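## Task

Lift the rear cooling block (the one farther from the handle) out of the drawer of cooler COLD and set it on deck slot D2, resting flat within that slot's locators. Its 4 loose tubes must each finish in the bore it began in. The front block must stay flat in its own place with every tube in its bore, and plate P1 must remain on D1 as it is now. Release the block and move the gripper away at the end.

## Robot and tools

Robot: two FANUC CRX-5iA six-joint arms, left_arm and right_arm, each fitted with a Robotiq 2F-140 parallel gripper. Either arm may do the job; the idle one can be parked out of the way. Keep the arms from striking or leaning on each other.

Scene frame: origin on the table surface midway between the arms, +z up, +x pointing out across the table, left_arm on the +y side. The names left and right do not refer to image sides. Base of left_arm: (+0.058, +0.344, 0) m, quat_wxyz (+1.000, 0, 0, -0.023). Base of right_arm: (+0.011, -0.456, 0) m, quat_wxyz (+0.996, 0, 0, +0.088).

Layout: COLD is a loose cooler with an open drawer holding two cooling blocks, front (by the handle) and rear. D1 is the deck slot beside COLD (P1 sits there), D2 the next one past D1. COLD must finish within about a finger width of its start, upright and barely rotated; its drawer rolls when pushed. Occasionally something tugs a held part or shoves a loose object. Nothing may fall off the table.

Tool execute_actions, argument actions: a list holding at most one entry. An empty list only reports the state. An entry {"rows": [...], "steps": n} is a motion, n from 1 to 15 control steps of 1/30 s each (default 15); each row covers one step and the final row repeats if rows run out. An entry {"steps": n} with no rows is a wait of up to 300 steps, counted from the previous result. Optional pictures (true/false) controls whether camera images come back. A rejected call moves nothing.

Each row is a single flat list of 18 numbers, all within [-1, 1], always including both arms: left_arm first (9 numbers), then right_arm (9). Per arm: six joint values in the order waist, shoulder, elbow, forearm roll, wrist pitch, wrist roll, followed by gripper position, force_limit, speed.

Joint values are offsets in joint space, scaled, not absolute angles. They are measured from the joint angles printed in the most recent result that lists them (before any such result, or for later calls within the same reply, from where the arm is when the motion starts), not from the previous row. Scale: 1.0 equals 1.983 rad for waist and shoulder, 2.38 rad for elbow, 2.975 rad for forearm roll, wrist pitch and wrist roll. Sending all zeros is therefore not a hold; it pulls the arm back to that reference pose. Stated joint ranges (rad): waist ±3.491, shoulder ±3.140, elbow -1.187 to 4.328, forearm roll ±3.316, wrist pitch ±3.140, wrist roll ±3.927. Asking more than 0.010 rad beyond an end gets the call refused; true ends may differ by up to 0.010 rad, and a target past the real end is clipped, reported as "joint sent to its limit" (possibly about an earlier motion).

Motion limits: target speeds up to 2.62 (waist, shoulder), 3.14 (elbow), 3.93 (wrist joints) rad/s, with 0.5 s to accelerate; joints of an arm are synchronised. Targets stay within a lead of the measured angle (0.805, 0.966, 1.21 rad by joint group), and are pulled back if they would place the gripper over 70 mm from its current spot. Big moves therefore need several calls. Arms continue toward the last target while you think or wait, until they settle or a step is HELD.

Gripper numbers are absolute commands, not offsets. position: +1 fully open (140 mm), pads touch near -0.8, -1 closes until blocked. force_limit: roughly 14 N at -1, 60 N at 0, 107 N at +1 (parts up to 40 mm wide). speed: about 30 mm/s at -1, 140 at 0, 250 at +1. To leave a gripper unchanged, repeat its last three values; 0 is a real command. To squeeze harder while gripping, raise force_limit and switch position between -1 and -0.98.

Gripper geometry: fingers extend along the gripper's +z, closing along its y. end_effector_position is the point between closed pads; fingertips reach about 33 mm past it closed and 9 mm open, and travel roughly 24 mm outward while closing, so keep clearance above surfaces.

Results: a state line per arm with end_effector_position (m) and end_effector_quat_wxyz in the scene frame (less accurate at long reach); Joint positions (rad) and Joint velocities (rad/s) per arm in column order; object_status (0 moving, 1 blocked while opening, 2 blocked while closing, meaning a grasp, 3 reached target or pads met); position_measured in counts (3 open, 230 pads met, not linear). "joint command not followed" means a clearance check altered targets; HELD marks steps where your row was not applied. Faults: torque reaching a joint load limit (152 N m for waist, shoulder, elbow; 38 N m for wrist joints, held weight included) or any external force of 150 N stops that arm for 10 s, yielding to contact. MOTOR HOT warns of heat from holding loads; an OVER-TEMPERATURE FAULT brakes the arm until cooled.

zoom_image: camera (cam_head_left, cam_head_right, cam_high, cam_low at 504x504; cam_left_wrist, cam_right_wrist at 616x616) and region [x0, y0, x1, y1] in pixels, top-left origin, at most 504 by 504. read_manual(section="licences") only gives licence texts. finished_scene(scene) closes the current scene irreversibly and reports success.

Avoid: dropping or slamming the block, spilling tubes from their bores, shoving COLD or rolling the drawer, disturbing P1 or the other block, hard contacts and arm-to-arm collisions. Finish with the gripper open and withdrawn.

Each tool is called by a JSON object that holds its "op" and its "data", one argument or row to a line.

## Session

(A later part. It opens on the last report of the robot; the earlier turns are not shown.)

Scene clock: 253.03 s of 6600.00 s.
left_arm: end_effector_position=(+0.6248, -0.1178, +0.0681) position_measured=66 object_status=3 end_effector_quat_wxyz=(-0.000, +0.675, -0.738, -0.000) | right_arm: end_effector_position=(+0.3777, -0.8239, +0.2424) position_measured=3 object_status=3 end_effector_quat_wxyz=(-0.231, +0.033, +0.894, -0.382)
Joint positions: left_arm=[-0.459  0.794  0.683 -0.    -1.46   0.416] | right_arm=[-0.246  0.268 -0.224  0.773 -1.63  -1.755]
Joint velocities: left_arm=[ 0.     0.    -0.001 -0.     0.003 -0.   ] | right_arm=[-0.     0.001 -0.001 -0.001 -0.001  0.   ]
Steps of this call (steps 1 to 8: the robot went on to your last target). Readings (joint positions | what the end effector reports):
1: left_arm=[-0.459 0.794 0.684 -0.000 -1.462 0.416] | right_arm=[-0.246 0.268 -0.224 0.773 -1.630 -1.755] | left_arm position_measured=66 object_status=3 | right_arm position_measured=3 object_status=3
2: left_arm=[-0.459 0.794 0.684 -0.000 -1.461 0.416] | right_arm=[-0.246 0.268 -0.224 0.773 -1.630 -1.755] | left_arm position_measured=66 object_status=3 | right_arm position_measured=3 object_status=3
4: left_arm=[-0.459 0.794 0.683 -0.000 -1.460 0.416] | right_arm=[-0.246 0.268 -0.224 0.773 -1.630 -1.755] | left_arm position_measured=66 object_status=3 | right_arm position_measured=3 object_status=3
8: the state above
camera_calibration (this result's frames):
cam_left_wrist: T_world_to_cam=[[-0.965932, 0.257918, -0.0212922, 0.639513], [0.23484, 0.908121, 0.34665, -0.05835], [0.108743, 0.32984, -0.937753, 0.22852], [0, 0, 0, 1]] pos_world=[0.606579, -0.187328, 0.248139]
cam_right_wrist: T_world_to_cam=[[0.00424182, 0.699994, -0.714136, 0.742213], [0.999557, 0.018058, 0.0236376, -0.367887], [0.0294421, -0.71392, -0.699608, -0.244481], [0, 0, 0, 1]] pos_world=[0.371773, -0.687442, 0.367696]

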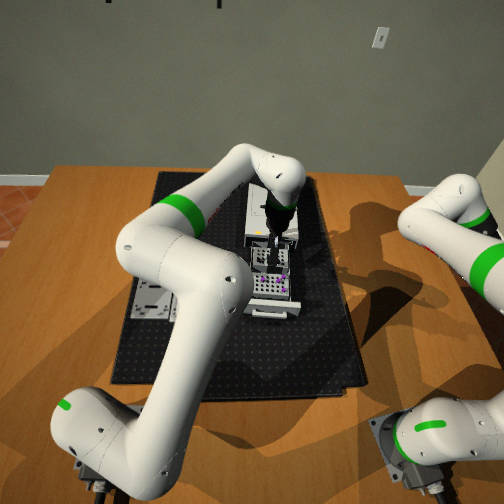

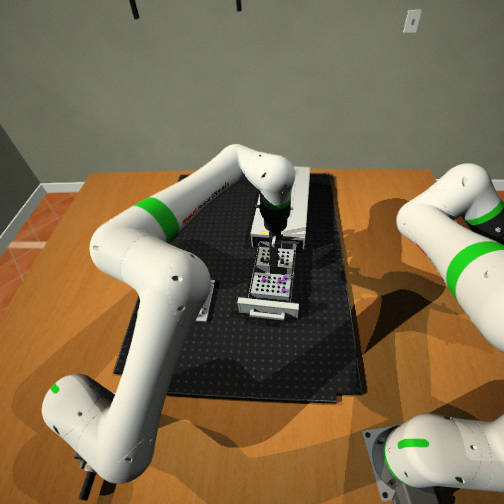

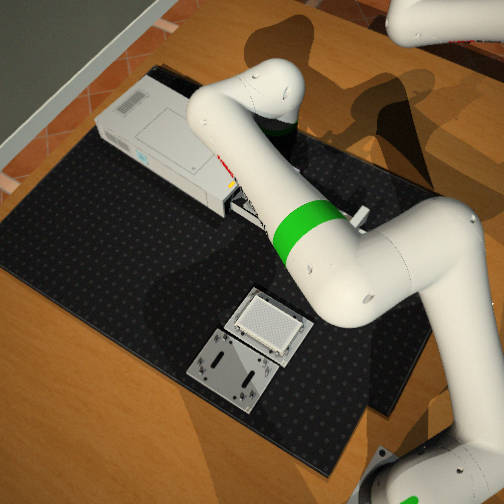

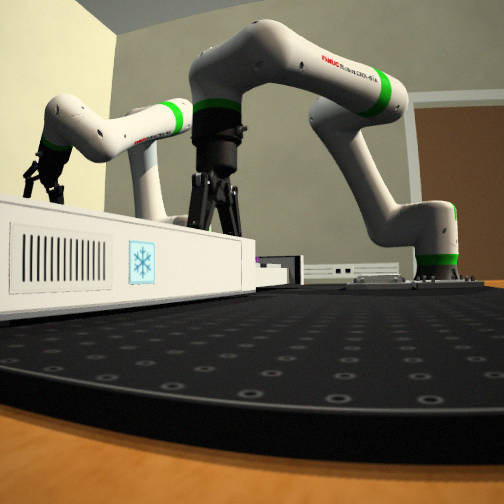

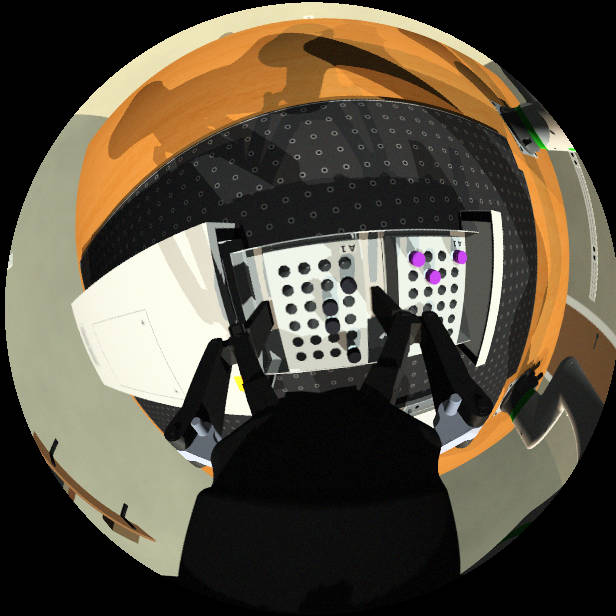

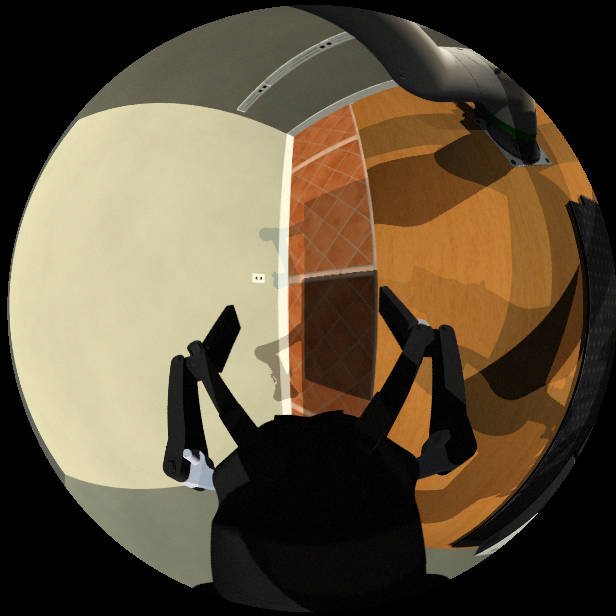

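{"op": "execute_actions", "data": {
  "actions": [
    {"rows": [[0,0,0,0,0,0,-1,0.8,-0.6,0,0,0,0,0,0,1,0,0]], "steps": 15}
  ],
  "pictures": false
}}

{"op": "execute_actions", "data": {
  "actions": [
    {"steps": 8}
  ]
}}

Scene clock: 271.80 s of 6600.00 s.
left_arm: end_effector_position=(+0.6249, -0.1178, +0.0681) position_measured=105 object_status=0 end_effector_quat_wxyz=(-0.000, +0.675, -0.738, -0.000) | right_arm: end_effector_position=(+0.3778, -0.8239, +0.2424) position_measured=3 object_status=3 end_effector_quat_wxyz=(-0.231, +0.033, +0.894, -0.382)
Joint positions: left_arm=[-0.459  0.794  0.683 -0.    -1.46   0.416] | right_arm=[-0.246  0.268 -0.224  0.773 -1.63  -1.755]
Joint velocities: left_arm=[-0.     0.001  0.     0.    -0.001  0.   ] | right_arm=[ 0.001  0.     0.001 -0.001 -0.001 -0.   ]
Steps of this call (steps 1 to 15: the robot went on to your last target; steps 16 to 90: nothing new was sent; then 15.27 s passed at rest; steps 91 to 105: all 15 steps of this action). Readings (joint positions | what the end effector reports):
91: left_arm=[-0.459 0.794 0.683 -0.000 -1.460 0.416] | right_arm=[-0.246 0.268 -0.224 0.773 -1.630 -1.755] | left_arm position_measured=66 object_status=0 | right_arm position_measured=3 object_status=3
92: left_arm=[-0.459 0.794 0.683 -0.000 -1.460 0.416] | right_arm=[-0.246 0.268 -0.224 0.773 -1.630 -1.755] | left_arm position_measured=67 object_status=0 | right_arm position_measured=3 object_status=3
94: left_arm=[-0.459 0.794 0.683 -0.000 -1.460 0.416] | right_arm=[-0.246 0.268 -0.224 0.773 -1.630 -1.755] | left_arm position_measured=75 object_status=0 | right_arm position_measured=3 object_status=3
98: left_arm=[-0.459 0.794 0.683 -0.000 -1.460 0.416] | right_arm=[-0.246 0.268 -0.224 0.773 -1.630 -1.755] | left_arm position_measured=91 object_status=0 | right_arm position_measured=3 object_status=3
105: the state above

Scene clock: 272.07 s of 6600.00 s.
left_arm: end_effector_position=(+0.6249, -0.1178, +0.0681) position_measured=105 object_status=2 end_effector_quat_wxyz=(-0.000, +0.675, -0.738, -0.000) | right_arm: end_effector_position=(+0.3778, -0.8239, +0.2424) position_measured=3 object_status=3 end_effector_quat_wxyz=(-0.231, +0.033, +0.894, -0.382)
Joint positions: left_arm=[-0.459  0.794  0.683 -0.    -1.46   0.416] | right_arm=[-0.246  0.268 -0.224  0.773 -1.63  -1.755]
Joint velocities: left_arm=[ 0. -0.  0.  0. -0.  0.] | right_arm=[-0.    -0.    -0.003 -0.001  0.     0.   ]
Steps of this call (steps 1 to 8: the robot went on to your last target). Readings (joint positions | what the end effector reports):
1: left_arm=[-0.459 0.794 0.683 -0.000 -1.460 0.416] | right_arm=[-0.246 0.268 -0.224 0.773 -1.630 -1.755] | left_arm position_measured=105 object_status=0 | right_arm position_measured=3 object_status=3
2: left_arm=[-0.459 0.794 0.683 -0.000 -1.460 0.416] | right_arm=[-0.246 0.268 -0.224 0.773 -1.630 -1.755] | left_arm position_measured=105 object_status=2 | right_arm position_measured=3 object_status=3
4: left_arm=[-0.459 0.794 0.683 -0.000 -1.460 0.416] | right_arm=[-0.246 0.268 -0.224 0.773 -1.630 -1.755] | left_arm position_measured=105 object_status=2 | right_arm position_measured=3 object_status=3
8: the state above
camera_calibration (this result's frames):
cam_left_wrist: T_world_to_cam=[[-0.965932, 0.257915, -0.0213436, 0.639521], [0.234822, 0.90813, 0.346639, -0.0583394], [0.108786, 0.329817, -0.937756, 0.228502], [0, 0, 0, 1]] pos_world=[0.606575, -0.187326, 0.248151]
cam_right_wrist: T_world_to_cam=[[0.00424182, 0.699994, -0.714136, 0.742213], [0.999557, 0.0180583, 0.0236378, -0.367887], [0.0294424, -0.71392, -0.699608, -0.244481], [0, 0, 0, 1]] pos_world=[0.371774, -0.687442, 0.367696]

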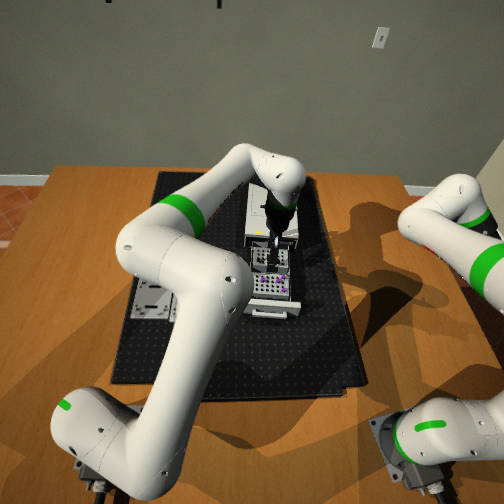

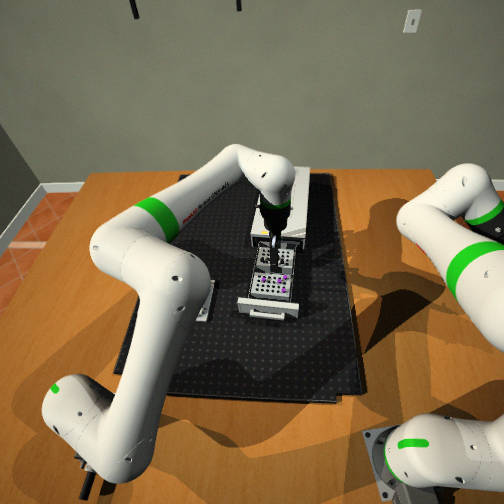

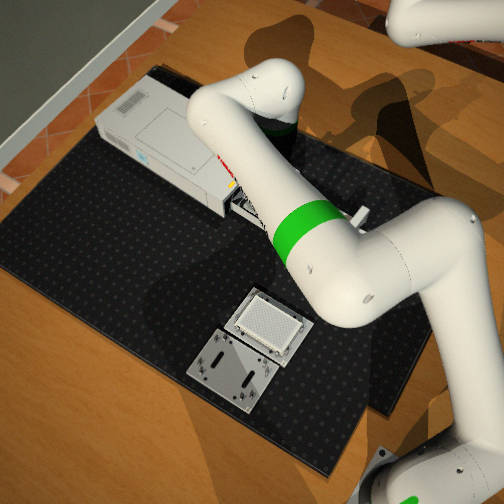

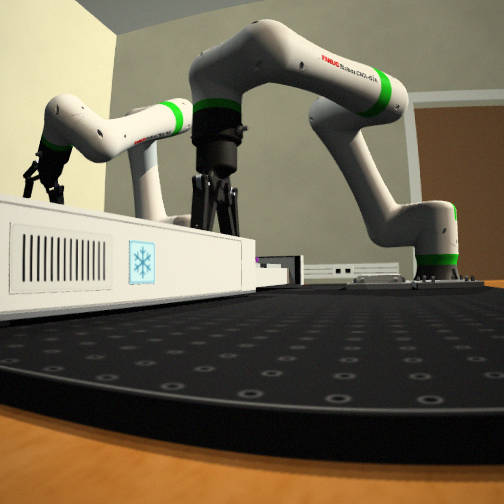

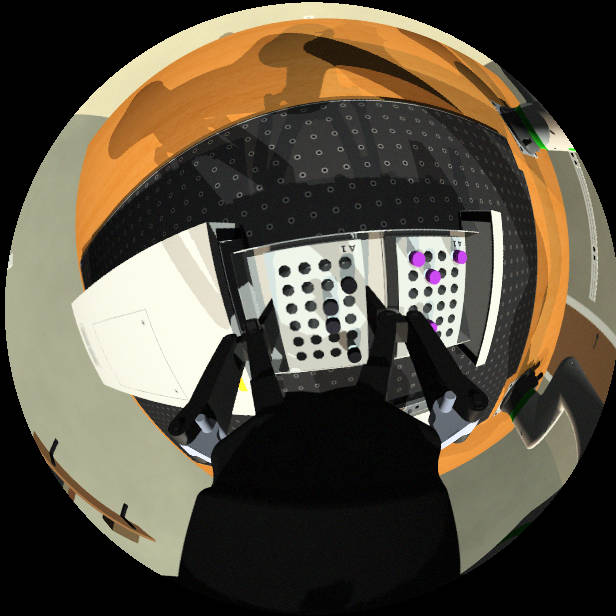

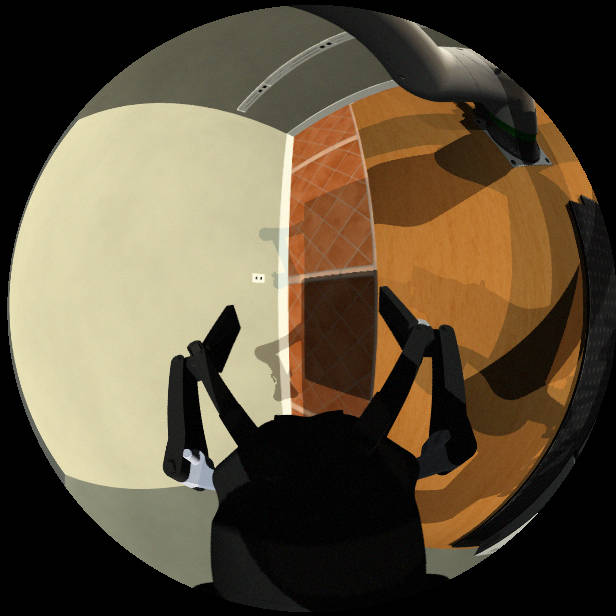

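{"op": "zoom_image", "data": {
  "camera": "cam_low",
  "region": [340, 250, 504, 310]
}}

{"op": "zoom_image", "data": {
  "camera": "cam_high",
  "region": [180, 320, 290, 420]
}}

Region (340, 250, 504, 310) of cam_low's 504x504 image, scaled by 3.073, with more detail than that image has; it fills the top 184 rows of this view, and the rest is white.

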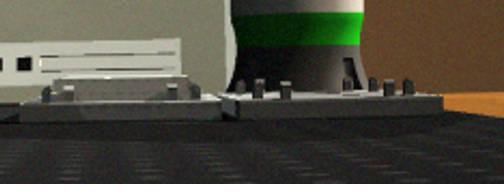

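Region (180, 320, 290, 420) of cam_high's 504x504 image, scaled by 4.582, with more detail than that image has; it fills the top 458 rows of this view, and the rest is white.

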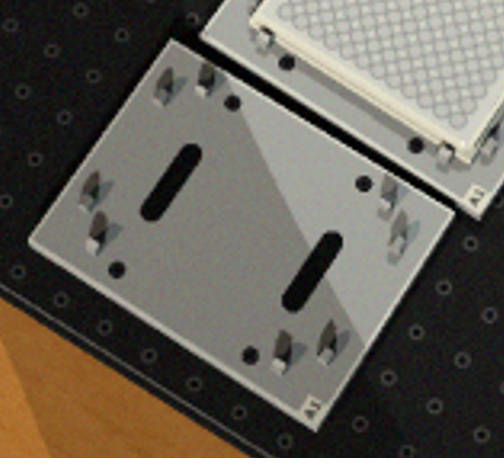

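{"op": "execute_actions", "data": {
  "actions": [
    {"rows": [[0,-0.00019,0.00077,0,-0.00074,0,-1,0.8,-0.6,0,0,0,0,0,0,1,0,0],[0,-0.00068,0.00297,0,-0.00283,0,-1,0.8,-0.6,0,0,0,0,0,0,1,0,0],[0,-0.00138,0.00644,0,-0.00607,0,-1,0.8,-0.6,0,0,0,0,0,0,1,0,0],[0,-0.00221,0.01102,0,-0.01029,0,-1,0.8,-0.6,0,0,0,0,0,0,1,0,0],[0,-0.00304,0.0166,0,-0.0153,0,-1,0.8,-0.6,0,0,0,0,0,0,1,0,0],[0,-0.00376,0.02302,0,-0.02092,0,-1,0.8,-0.6,0,0,0,0,0,0,1,0,0],[0,-0.00431,0.03012,0,-0.02697,0,-1,0.8,-0.6,0,0,0,0,0,0,1,0,0],[0,-0.00461,0.03769,0,-0.03322,0,-1,0.8,-0.6,0,0,0,0,0,0,1,0,0],[0,-0.00465,0.0455,0,-0.0395,0,-1,0.8,-0.6,0,0,0,0,0,0,1,0,0],[0,-0.00465,0.05321,0,-0.04567,0,-1,0.8,-0.6,0,0,0,0,0,0,1,0,0],[0,-0.00465,0.0605,0,-0.0515,0,-1,0.8,-0.6,0,0,0,0,0,0,1,0,0],[0,-0.00465,0.06695,0,-0.05666,0,-1,0.8,-0.6,0,0,0,0,0,0,1,0,0],[0,-0.00465,0.0721,0,-0.06078,0,-1,0.8,-0.6,0,0,0,0,0,0,1,0,0],[0,-0.00465,0.07552,0,-0.06352,0,-1,0.8,-0.6,0,0,0,0,0,0,1,0,0],[0,-0.00465,0.07674,0,-0.06449,0,-1,0.8,-0.6,0,0,0,0,0,0,1,0,0]], "steps": 15}
  ],
  "pictures": false
}}

{"op": "execute_actions", "data": {
  "actions": [
    {"steps": 12}
  ]
}}

Scene clock: 392.57 s of 6600.00 s.
left_arm: end_effector_position=(+0.6246, -0.1176, +0.1374) position_measured=105 object_status=2 end_effector_quat_wxyz=(-0.000, +0.675, -0.738, -0.000) | right_arm: end_effector_position=(+0.3778, -0.8239, +0.2424) position_measured=3 object_status=3 end_effector_quat_wxyz=(-0.231, +0.033, +0.894, -0.382)
Joint positions: left_arm=[-0.46   0.785  0.829 -0.001 -1.615  0.416] | right_arm=[-0.246  0.268 -0.224  0.773 -1.63  -1.755]
Joint velocities: left_arm=[-0.    -0.005  0.436  0.    -0.436 -0.   ] | right_arm=[ 0.001  0.    -0.001  0.    -0.     0.   ]
Steps of this call (steps 1 to 15: the robot went on to your last target; steps 16 to 90: nothing new was sent; then 117.00 s passed at rest; steps 91 to 105: all 15 steps of this action). Readings (joint positions | what the end effector reports):
91: left_arm=[-0.459 0.794 0.683 -0.000 -1.460 0.416] | right_arm=[-0.246 0.268 -0.224 0.773 -1.630 -1.755] | left_arm position_measured=105 object_status=2 | right_arm position_measured=3 object_status=3
92: left_arm=[-0.459 0.794 0.683 -0.000 -1.460 0.416] | right_arm=[-0.246 0.268 -0.224 0.773 -1.630 -1.755] | left_arm position_measured=105 object_status=2 | right_arm position_measured=3 object_status=3
94: left_arm=[-0.459 0.794 0.688 -0.001 -1.466 0.416] | right_arm=[-0.246 0.268 -0.224 0.773 -1.630 -1.755] | left_arm position_measured=105 object_status=2 | right_arm position_measured=3 object_status=3
98: left_arm=[-0.460 0.789 0.722 -0.001 -1.505 0.416] | right_arm=[-0.246 0.268 -0.224 0.773 -1.630 -1.755] | left_arm position_measured=105 object_status=2 | right_arm position_measured=3 object_status=3
105: the state above

Scene clock: 392.97 s of 6600.00 s.
left_arm: end_effector_position=(+0.6236, -0.1171, +0.1531) position_measured=105 object_status=2 end_effector_quat_wxyz=(-0.000, +0.675, -0.738, -0.000) | right_arm: end_effector_position=(+0.3778, -0.8239, +0.2424) position_measured=3 object_status=3 end_effector_quat_wxyz=(-0.231, +0.033, +0.894, -0.382)
Joint positions: left_arm=[-0.46   0.785  0.865 -0.    -1.651  0.416] | right_arm=[-0.246  0.268 -0.224  0.773 -1.63  -1.755]
Joint velocities: left_arm=[ 0.    -0.001  0.001  0.    -0.001 -0.001] | right_arm=[-0.    -0.    -0.    -0.001  0.     0.002]
Steps of this call (steps 1 to 12: the robot went on to your last target). Readings (joint positions | what the end effector reports):
1: left_arm=[-0.460 0.785 0.842 -0.001 -1.628 0.416] | right_arm=[-0.246 0.268 -0.224 0.773 -1.630 -1.755] | left_arm position_measured=105 object_status=2 | right_arm position_measured=3 object_status=3
2: left_arm=[-0.460 0.785 0.853 -0.001 -1.639 0.416] | right_arm=[-0.246 0.268 -0.224 0.773 -1.630 -1.755] | left_arm position_measured=105 object_status=2 | right_arm position_measured=3 object_status=3
4: left_arm=[-0.460 0.785 0.863 -0.000 -1.649 0.416] | right_arm=[-0.246 0.268 -0.224 0.773 -1.630 -1.755] | left_arm position_measured=105 object_status=2 | right_arm position_measured=3 object_status=3
8: left_arm=[-0.460 0.785 0.865 -0.000 -1.651 0.416] | right_arm=[-0.246 0.268 -0.224 0.773 -1.630 -1.755] | left_arm position_measured=105 object_status=2 | right_arm position_measured=3 object_status=3
12: the state above
camera_calibration (this result's frames):
cam_left_wrist: T_world_to_cam=[[-0.965949, 0.257849, -0.0213452, 0.639996], [0.234758, 0.908142, 0.346652, -0.0881046], [0.108768, 0.329837, -0.937751, 0.308167], [0, 0, 0, 1]] pos_world=[0.605368, -0.186656, 0.333186]
cam_right_wrist: T_world_to_cam=[[0.00424183, 0.699994, -0.714136, 0.742213], [0.999557, 0.0180582, 0.0236378, -0.367887], [0.0294424, -0.71392, -0.699608, -0.244481], [0, 0, 0, 1]] pos_world=[0.371773, -0.687442, 0.367696]

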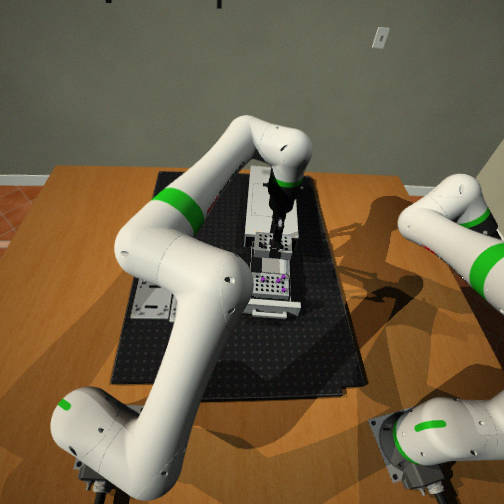

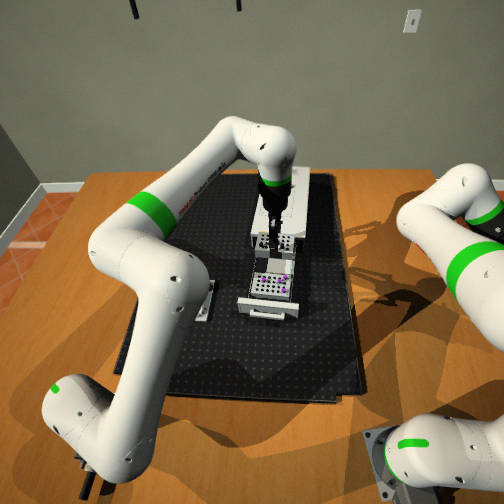

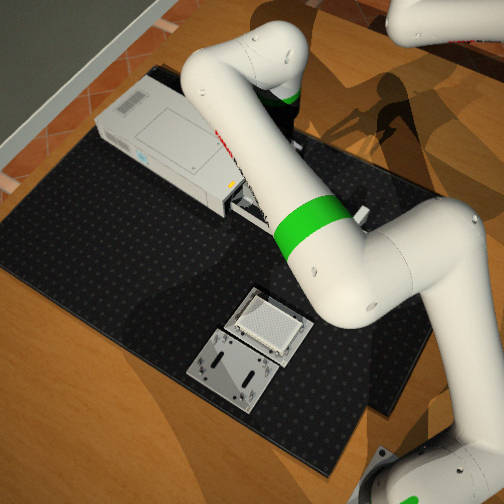

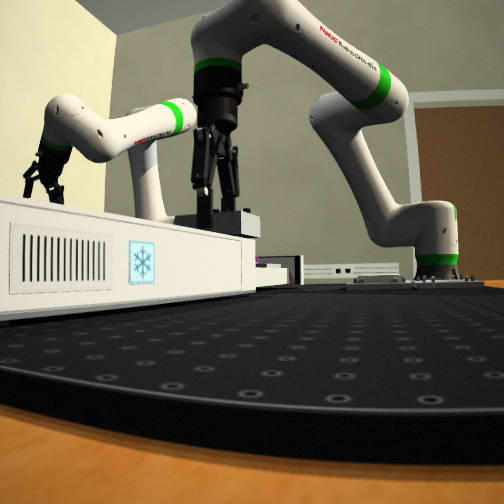

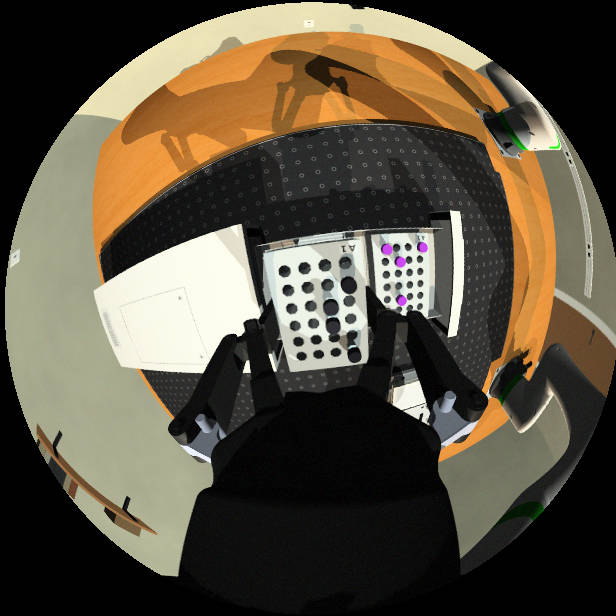

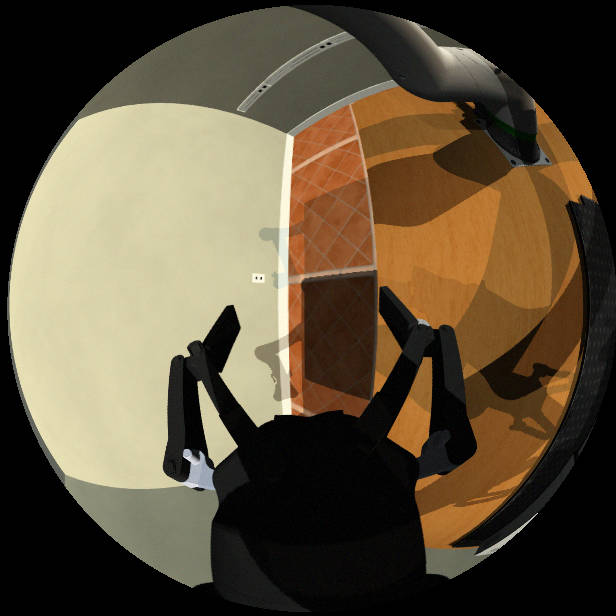

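{"op": "execute_actions", "data": {
  "actions": [
    {"rows": [[0.0005,-0.0005,-0.0007,0,0.0002,-0.0013,-1,0.8,-0.6,0,0,0,0,0,0,1,0,0],[0.0019,-0.0022,-0.0028,0,0.0008,-0.0053,-1,0.8,-0.6,0,0,0,0,0,0,1,0,0],[0.0044,-0.0049,-0.0063,0,0.0018,-0.0119,-1,0.8,-0.6,0,0,0,0,0,0,1,0,0],[0.0078,-0.0087,-0.0111,0,0.0031,-0.0211,-1,0.8,-0.6,0,0,0,0,0,0,1,0,0],[0.0122,-0.0135,-0.0174,0,0.0049,-0.033,-1,0.8,-0.6,0,0,0,0,0,0,1,0,0],[0.0175,-0.0195,-0.025,0,0.007,-0.0475,-1,0.8,-0.6,0,0,0,0,0,0,1,0,0],[0.0238,-0.0265,-0.034,0,0.0095,-0.0647,-1,0.8,-0.6,0,0,0,0,0,0,1,0,0],[0.0311,-0.0347,-0.0444,0,0.0125,-0.0845,-1,0.8,-0.6,0,0,0,0,0,0,1,0,0],[0.0394,-0.0439,-0.0562,0,0.0158,-0.1069,-1,0.8,-0.6,0,0,0,0,0,0,1,0,0],[0.0486,-0.0542,-0.0694,0,0.0195,-0.132,-1,0.8,-0.6,0,0,0,0,0,0,1,0,0],[0.0588,-0.0655,-0.084,0,0.0236,-0.1597,-1,0.8,-0.6,0,0,0,0,0,0,1,0,0],[0.07,-0.078,-0.1,0,0.028,-0.1901,-1,0.8,-0.6,0,0,0,0,0,0,1,0,0],[0.0822,-0.0915,-0.1174,0,0.0329,-0.2231,-1,0.8,-0.6,0,0,0,0,0,0,1,0,0],[0.0953,-0.1061,-0.1361,0,0.0382,-0.2587,-1,0.8,-0.6,0,0,0,0,0,0,1,0,0],[0.353,-0.3931,-0.5041,0,0.1413,-0.7371,-1,0.8,-0.6,0,0,0,0,0,0,1,0,0]], "steps": 15}
  ],
  "pictures": false
}}

{"op": "execute_actions", "data": {
  "actions": [
    {"steps": 50}
  ]
}}

Scene clock: 427.20 s of 6600.00 s.
left_arm: end_effector_position=(+0.6366, -0.0474, +0.1577) position_measured=105 object_status=2 end_effector_quat_wxyz=(+0.000, -0.558, +0.830, +0.000) | right_arm: end_effector_position=(+0.3778, -0.8239, +0.2424) position_measured=3 object_status=3 end_effector_quat_wxyz=(-0.231, +0.033, +0.894, -0.382)
Joint positions: left_arm=[-0.362  0.676  0.699 -0.    -1.593  0.02 ] | right_arm=[-0.246  0.268 -0.224  0.773 -1.63  -1.755]
Joint velocities: left_arm=[ 0.42  -0.466 -0.718 -0.     0.25  -1.677] | right_arm=[ 0.    -0.002  0.    -0.    -0.     0.   ]
Steps of this call (steps 1 to 30: the robot went on to your last target; steps 31 to 90: nothing new was sent; then 30.73 s passed at rest; steps 91 to 105: all 15 steps of this action). Readings (joint positions | what the end effector reports):
91: left_arm=[-0.459 0.785 0.865 -0.000 -1.651 0.416] | right_arm=[-0.246 0.268 -0.224 0.773 -1.630 -1.755] | left_arm position_measured=105 object_status=2 | right_arm position_measured=3 object_status=3
92: left_arm=[-0.459 0.785 0.865 -0.000 -1.651 0.415] | right_arm=[-0.246 0.268 -0.224 0.773 -1.630 -1.755] | left_arm position_measured=105 object_status=2 | right_arm position_measured=3 object_status=3
94: left_arm=[-0.457 0.782 0.861 -0.000 -1.650 0.404] | right_arm=[-0.246 0.268 -0.224 0.773 -1.630 -1.755] | left_arm position_measured=105 object_status=2 | right_arm position_measured=3 object_status=3
98: left_arm=[-0.439 0.762 0.830 -0.000 -1.639 0.331] | right_arm=[-0.246 0.268 -0.224 0.773 -1.630 -1.755] | left_arm position_measured=105 object_status=2 | right_arm position_measured=3 object_status=3
105: the state above

Scene clock: 428.87 s of 6600.00 s.
left_arm: end_effector_position=(+0.4828, +0.2956, +0.0952) position_measured=105 object_status=2 end_effector_quat_wxyz=(-0.000, +0.006, +1.000, +0.000) | right_arm: end_effector_position=(+0.3778, -0.8239, +0.2424) position_measured=3 object_status=3 end_effector_quat_wxyz=(-0.231, +0.033, +0.894, -0.382)
Joint positions: left_arm=[ 0.241  0.005 -0.335 -0.    -1.231 -1.777] | right_arm=[-0.246  0.268 -0.224  0.773 -1.63  -1.755]
Joint velocities: left_arm=[ 0.    -0.    -0.    -0.     0.001  0.001] | right_arm=[ 0.    -0.    -0.     0.001  0.    -0.001]
Steps of this call (steps 1 to 50: the robot went on to your last target). Readings (joint positions | what the end effector reports):
1: left_arm=[-0.347 0.660 0.673 -0.000 -1.584 -0.035] | right_arm=[-0.246 0.268 -0.224 0.773 -1.630 -1.755] | left_arm position_measured=105 object_status=2 | right_arm position_measured=3 object_status=3
2: left_arm=[-0.330 0.640 0.643 -0.000 -1.573 -0.082] | right_arm=[-0.246 0.268 -0.224 0.773 -1.630 -1.755] | left_arm position_measured=105 object_status=2 | right_arm position_measured=3 object_status=3
4: left_arm=[-0.292 0.598 0.583 -0.000 -1.551 -0.155] | right_arm=[-0.246 0.268 -0.224 0.773 -1.630 -1.755] | left_arm position_measured=105 object_status=2 | right_arm position_measured=3 object_status=3
8: left_arm=[-0.223 0.522 0.465 -0.000 -1.510 -0.310] | right_arm=[-0.246 0.268 -0.224 0.773 -1.630 -1.755] | left_arm position_measured=105 object_status=2 | right_arm position_measured=3 object_status=3
50: the state above
camera_calibration (this result's frames):
cam_left_wrist: T_world_to_cam=[[0.181851, 0.983098, -0.0211528, -0.372255], [0.923809, -0.163435, 0.346218, -0.425651], [0.336909, -0.0825014, -0.937916, 0.144788], [0, 0, 0, 1]] pos_world=[0.412135, 0.308342, 0.275293]
cam_right_wrist: T_world_to_cam=[[0.0042417, 0.699994, -0.714136, 0.742213], [0.999557, 0.0180583, 0.0236377, -0.367886], [0.0294424, -0.71392, -0.699608, -0.244481], [0, 0, 0, 1]] pos_world=[0.371773, -0.687442, 0.367696]

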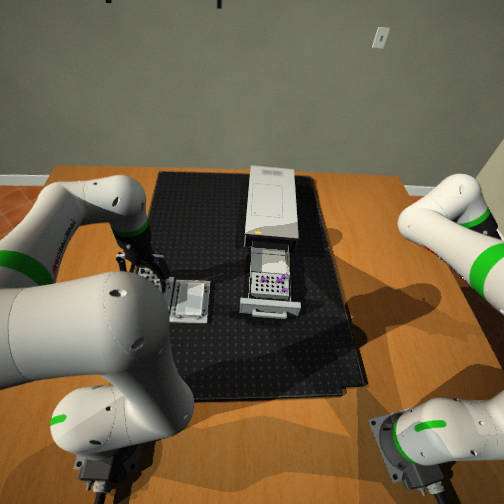

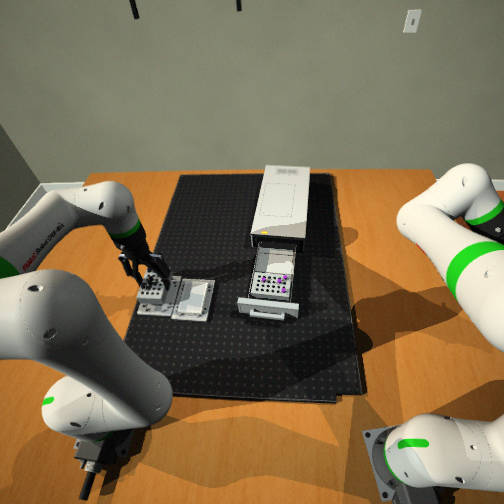

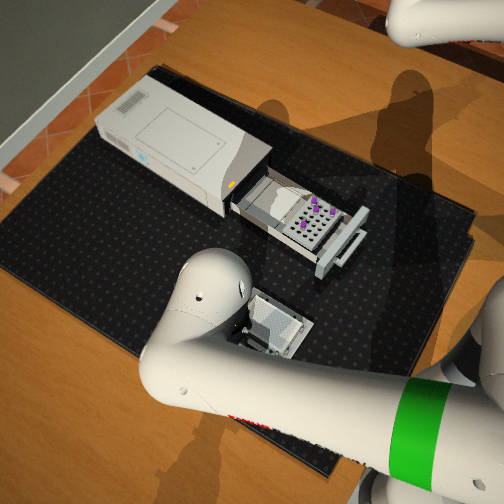

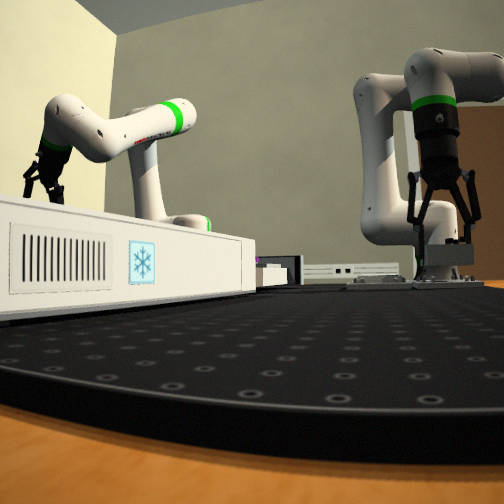

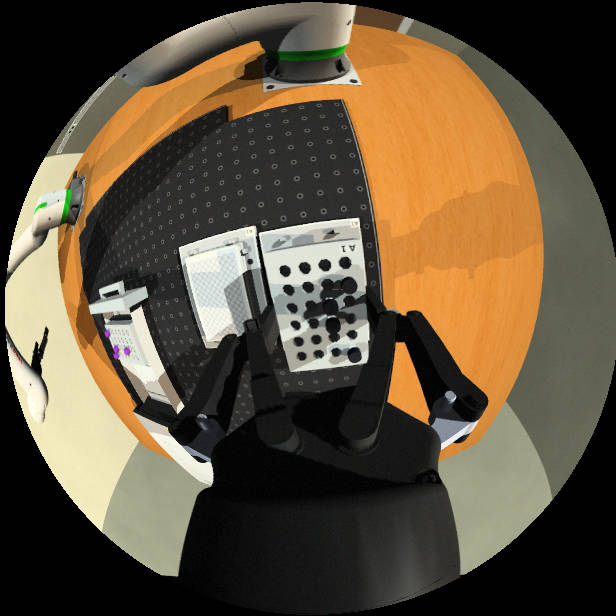

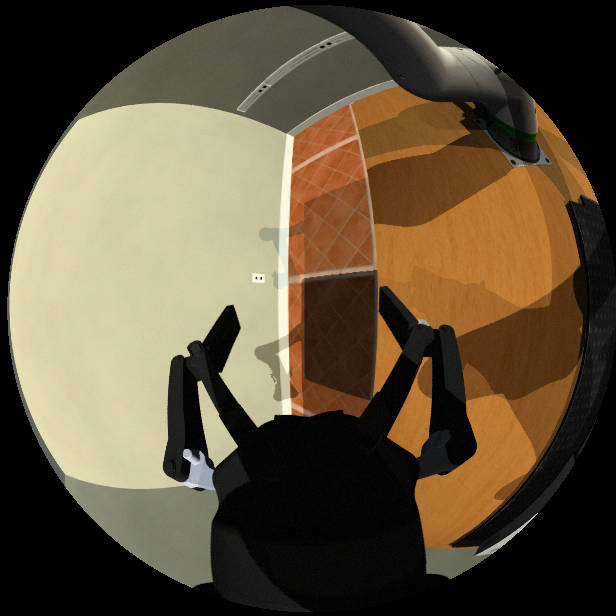

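{"op": "zoom_image", "data": {
  "camera": "cam_left_wrist",
  "region": [250, 205, 376, 275]
}}

{"op": "zoom_image", "data": {
  "camera": "cam_low",
  "region": [404, 225, 504, 300]
}}

{"op": "zoom_image", "data": {
  "camera": "cam_head_right",
  "region": [120, 250, 220, 330]
}}

Region (250, 205, 376, 275) of cam_left_wrist's 616x616 image, scaled by 4.000, with more detail than that image has.

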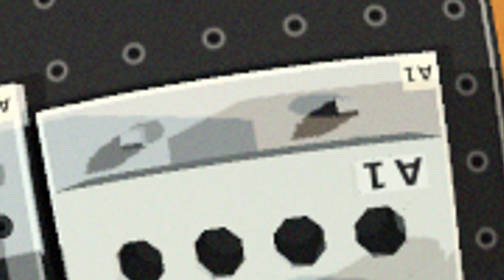

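Region (404, 225, 504, 300) of cam_low's 504x504 image, scaled by 5.040, with more detail than that image has; it fills the top 378 rows of this view, and the rest is white.

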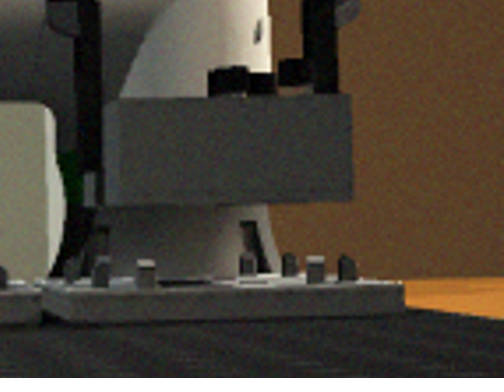

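Region (120, 250, 220, 330) of cam_head_right's 504x504 image, scaled by 5.040, with more detail than that image has; it fills the top 403 rows of this view, and the rest is white.

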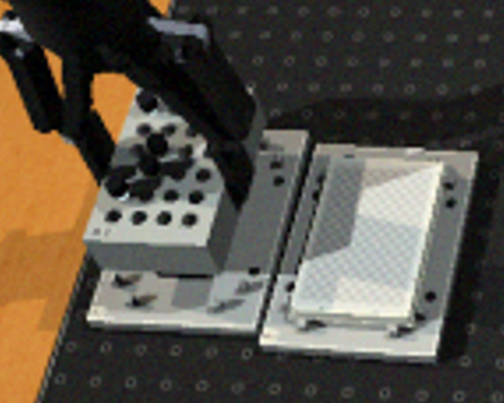

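{"op": "zoom_image", "data": {
  "camera": "cam_left_wrist",
  "region": [255, 222, 305, 262]
}}

{"op": "zoom_image", "data": {
  "camera": "cam_left_wrist",
  "region": [315, 210, 365, 250]
}}

Region (255, 222, 305, 262) of cam_left_wrist's 616x616 image, scaled by 10.080, with more detail than that image has; it fills the top 403 rows of this view, and the rest is white.

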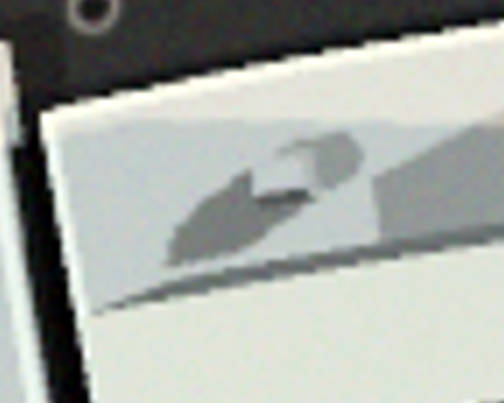

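Region (315, 210, 365, 250) of cam_left_wrist's 616x616 image, scaled by 10.080, with more detail than that image has; it fills the top 403 rows of this view, and the rest is white.

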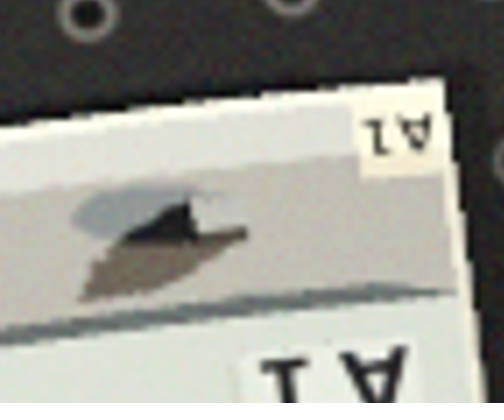

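{"op": "execute_actions", "data": {
  "actions": [
    {"rows": [[-0.0001,0.00002,-0.00067,0,0.00055,0.00007,-1,0.8,-0.6,0,0,0,0,0,0,1,0,0],[-0.00037,0.00006,-0.00242,0,0.00198,0.00025,-1,0.8,-0.6,0,0,0,0,0,0,1,0,0],[-0.00075,0.00013,-0.00491,0,0.00401,0.0005,-1,0.8,-0.6,0,0,0,0,0,0,1,0,0],[-0.00118,0.0002,-0.00776,0,0.00634,0.00079,-1,0.8,-0.6,0,0,0,0,0,0,1,0,0],[-0.00161,0.00028,-0.0106,0,0.00867,0.00107,-1,0.8,-0.6,0,0,0,0,0,0,1,0,0],[-0.00199,0.00035,-0.01309,0,0.0107,0.00132,-1,0.8,-0.6,0,0,0,0,0,0,1,0,0],[-0.00226,0.00039,-0.01484,0,0.01213,0.0015,-1,0.8,-0.6,0,0,0,0,0,0,1,0,0],[-0.00236,0.00041,-0.01551,0,0.01268,0.00157,-1,0.8,-0.6,0,0,0,0,0,0,1,0,0]], "steps": 15}
  ]
}}

Scene clock: 508.87 s of 6600.00 s.
left_arm: end_effector_position=(+0.4773, +0.2926, +0.0801) position_measured=105 object_status=2 end_effector_quat_wxyz=(+0.000, +0.006, +1.000, +0.000) | right_arm: end_effector_position=(+0.3778, -0.8239, +0.2424) position_measured=3 object_status=3 end_effector_quat_wxyz=(-0.231, +0.033, +0.894, -0.382)
Joint positions: left_arm=[ 0.236  0.006 -0.371 -0.    -1.194 -1.772] | right_arm=[-0.246  0.268 -0.224  0.773 -1.63  -1.755]
Joint velocities: left_arm=[-0.001  0.001 -0.004 -0.     0.003  0.001] | right_arm=[ 0.    -0.     0.001  0.001  0.    -0.   ]
Steps of this call (steps 1 to 15: the robot went on to your last target; steps 16 to 90: nothing new was sent; then 76.50 s passed at rest; steps 91 to 105: all 15 steps of this action). Readings (joint positions | what the end effector reports):
91: left_arm=[0.241 0.005 -0.335 -0.000 -1.231 -1.777] | right_arm=[-0.246 0.268 -0.224 0.773 -1.630 -1.755] | left_arm position_measured=105 object_status=2 | right_arm position_measured=3 object_status=3
92: left_arm=[0.241 0.005 -0.335 -0.000 -1.231 -1.777] | right_arm=[-0.246 0.268 -0.224 0.773 -1.630 -1.755] | left_arm position_measured=105 object_status=2 | right_arm position_measured=3 object_status=3
94: left_arm=[0.240 0.005 -0.339 -0.000 -1.226 -1.777] | right_arm=[-0.246 0.268 -0.224 0.773 -1.630 -1.755] | left_arm position_measured=105 object_status=2 | right_arm position_measured=3 object_status=3
98: left_arm=[0.237 0.005 -0.360 -0.000 -1.205 -1.774] | right_arm=[-0.246 0.268 -0.224 0.773 -1.630 -1.755] | left_arm position_measured=105 object_status=2 | right_arm position_measured=3 object_status=3
105: the state above
camera_calibration (this result's frames):
cam_left_wrist: T_world_to_cam=[[0.181889, 0.983093, -0.0210861, -0.368687], [0.923787, -0.163489, 0.34625, -0.415842], [0.336949, -0.082458, -0.937905, 0.132179], [0, 0, 0, 1]] pos_world=[0.406671, 0.305367, 0.260183]
cam_right_wrist: T_world_to_cam=[[0.00424177, 0.699995, -0.714136, 0.742213], [0.999557, 0.0180583, 0.0236378, -0.367887], [0.0294423, -0.71392, -0.699608, -0.244481], [0, 0, 0, 1]] pos_world=[0.371774, -0.687442, 0.367696]

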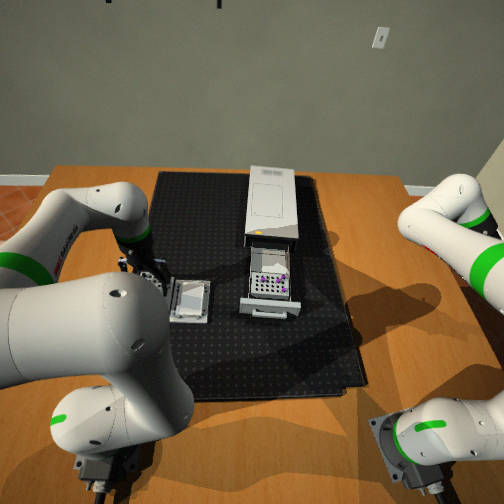

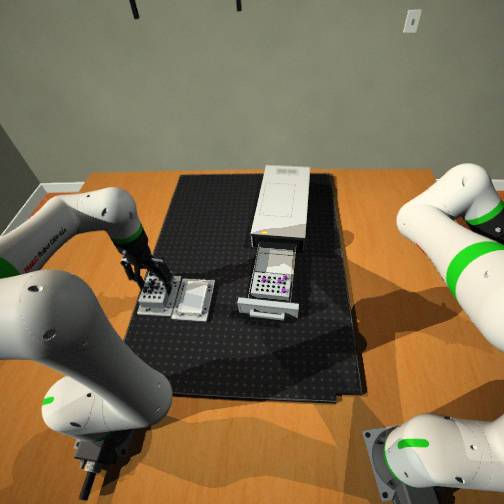

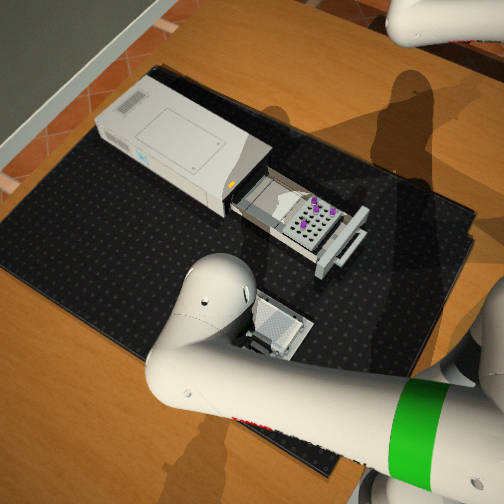

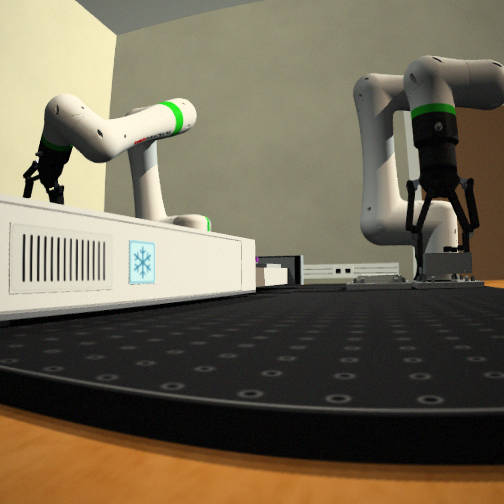

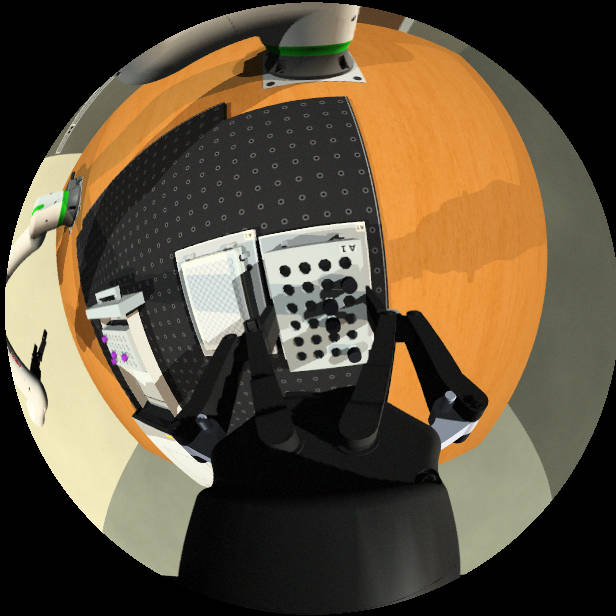

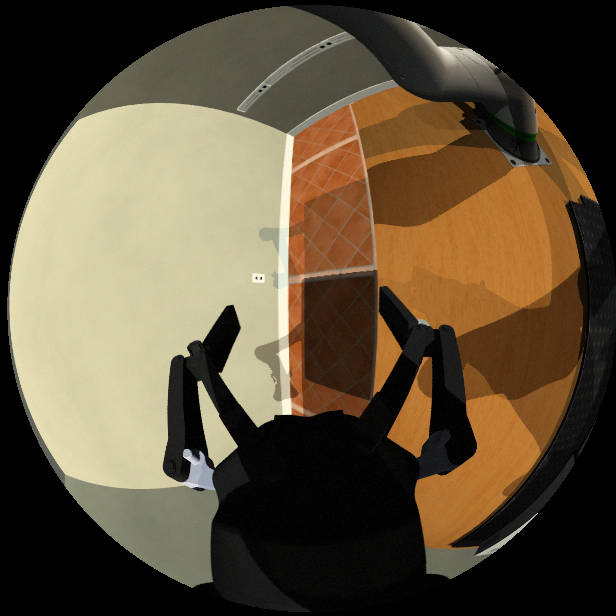

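{"op": "zoom_image", "data": {
  "camera": "cam_left_wrist",
  "region": [255, 225, 315, 265]
}}

{"op": "zoom_image", "data": {
  "camera": "cam_left_wrist",
  "region": [315, 215, 375, 255]
}}

{"op": "zoom_image", "data": {
  "camera": "cam_low",
  "region": [410, 240, 490, 295]
}}

{"op": "zoom_image", "data": {
  "camera": "cam_head_right",
  "region": [130, 265, 190, 320]
}}

Region (255, 225, 315, 265) of cam_left_wrist's 616x616 image, scaled by 8.400, with more detail than that image has.

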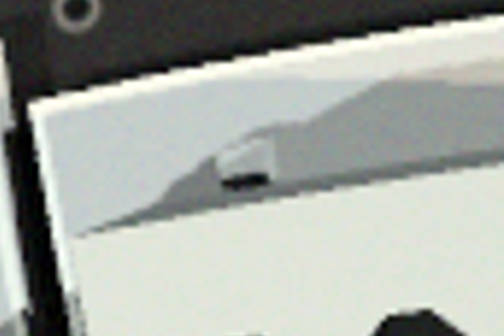

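Region (315, 215, 375, 255) of cam_left_wrist's 616x616 image, scaled by 8.400, with more detail than that image has.

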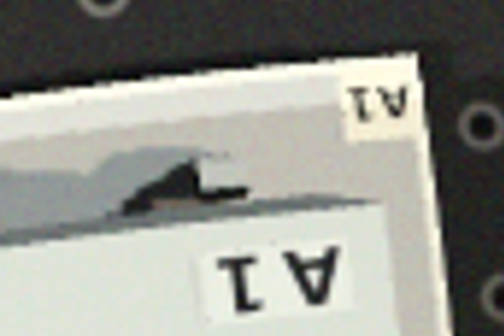

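Region (410, 240, 490, 295) of cam_low's 504x504 image, scaled by 6.300, with more detail than that image has; it fills the top 346 rows of this view, and the rest is white.

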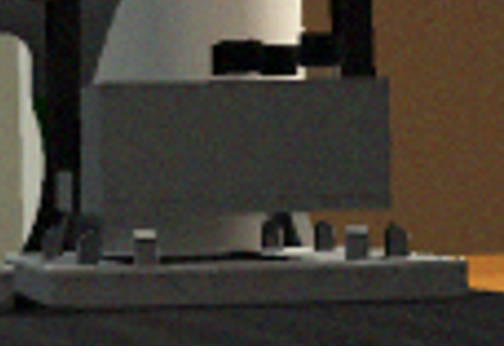

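Region (130, 265, 190, 320) of cam_head_right's 504x504 image, scaled by 8.400, with more detail than that image has; it fills the top 462 rows of this view, and the rest is white.

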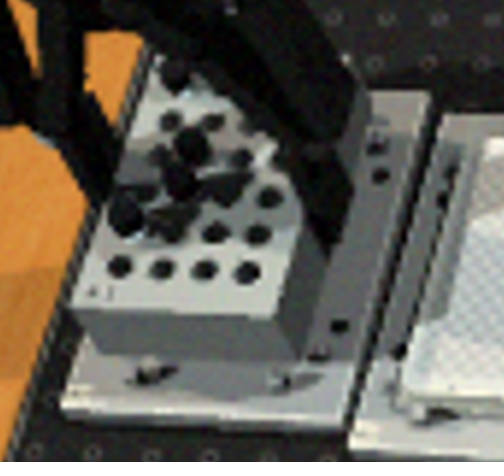

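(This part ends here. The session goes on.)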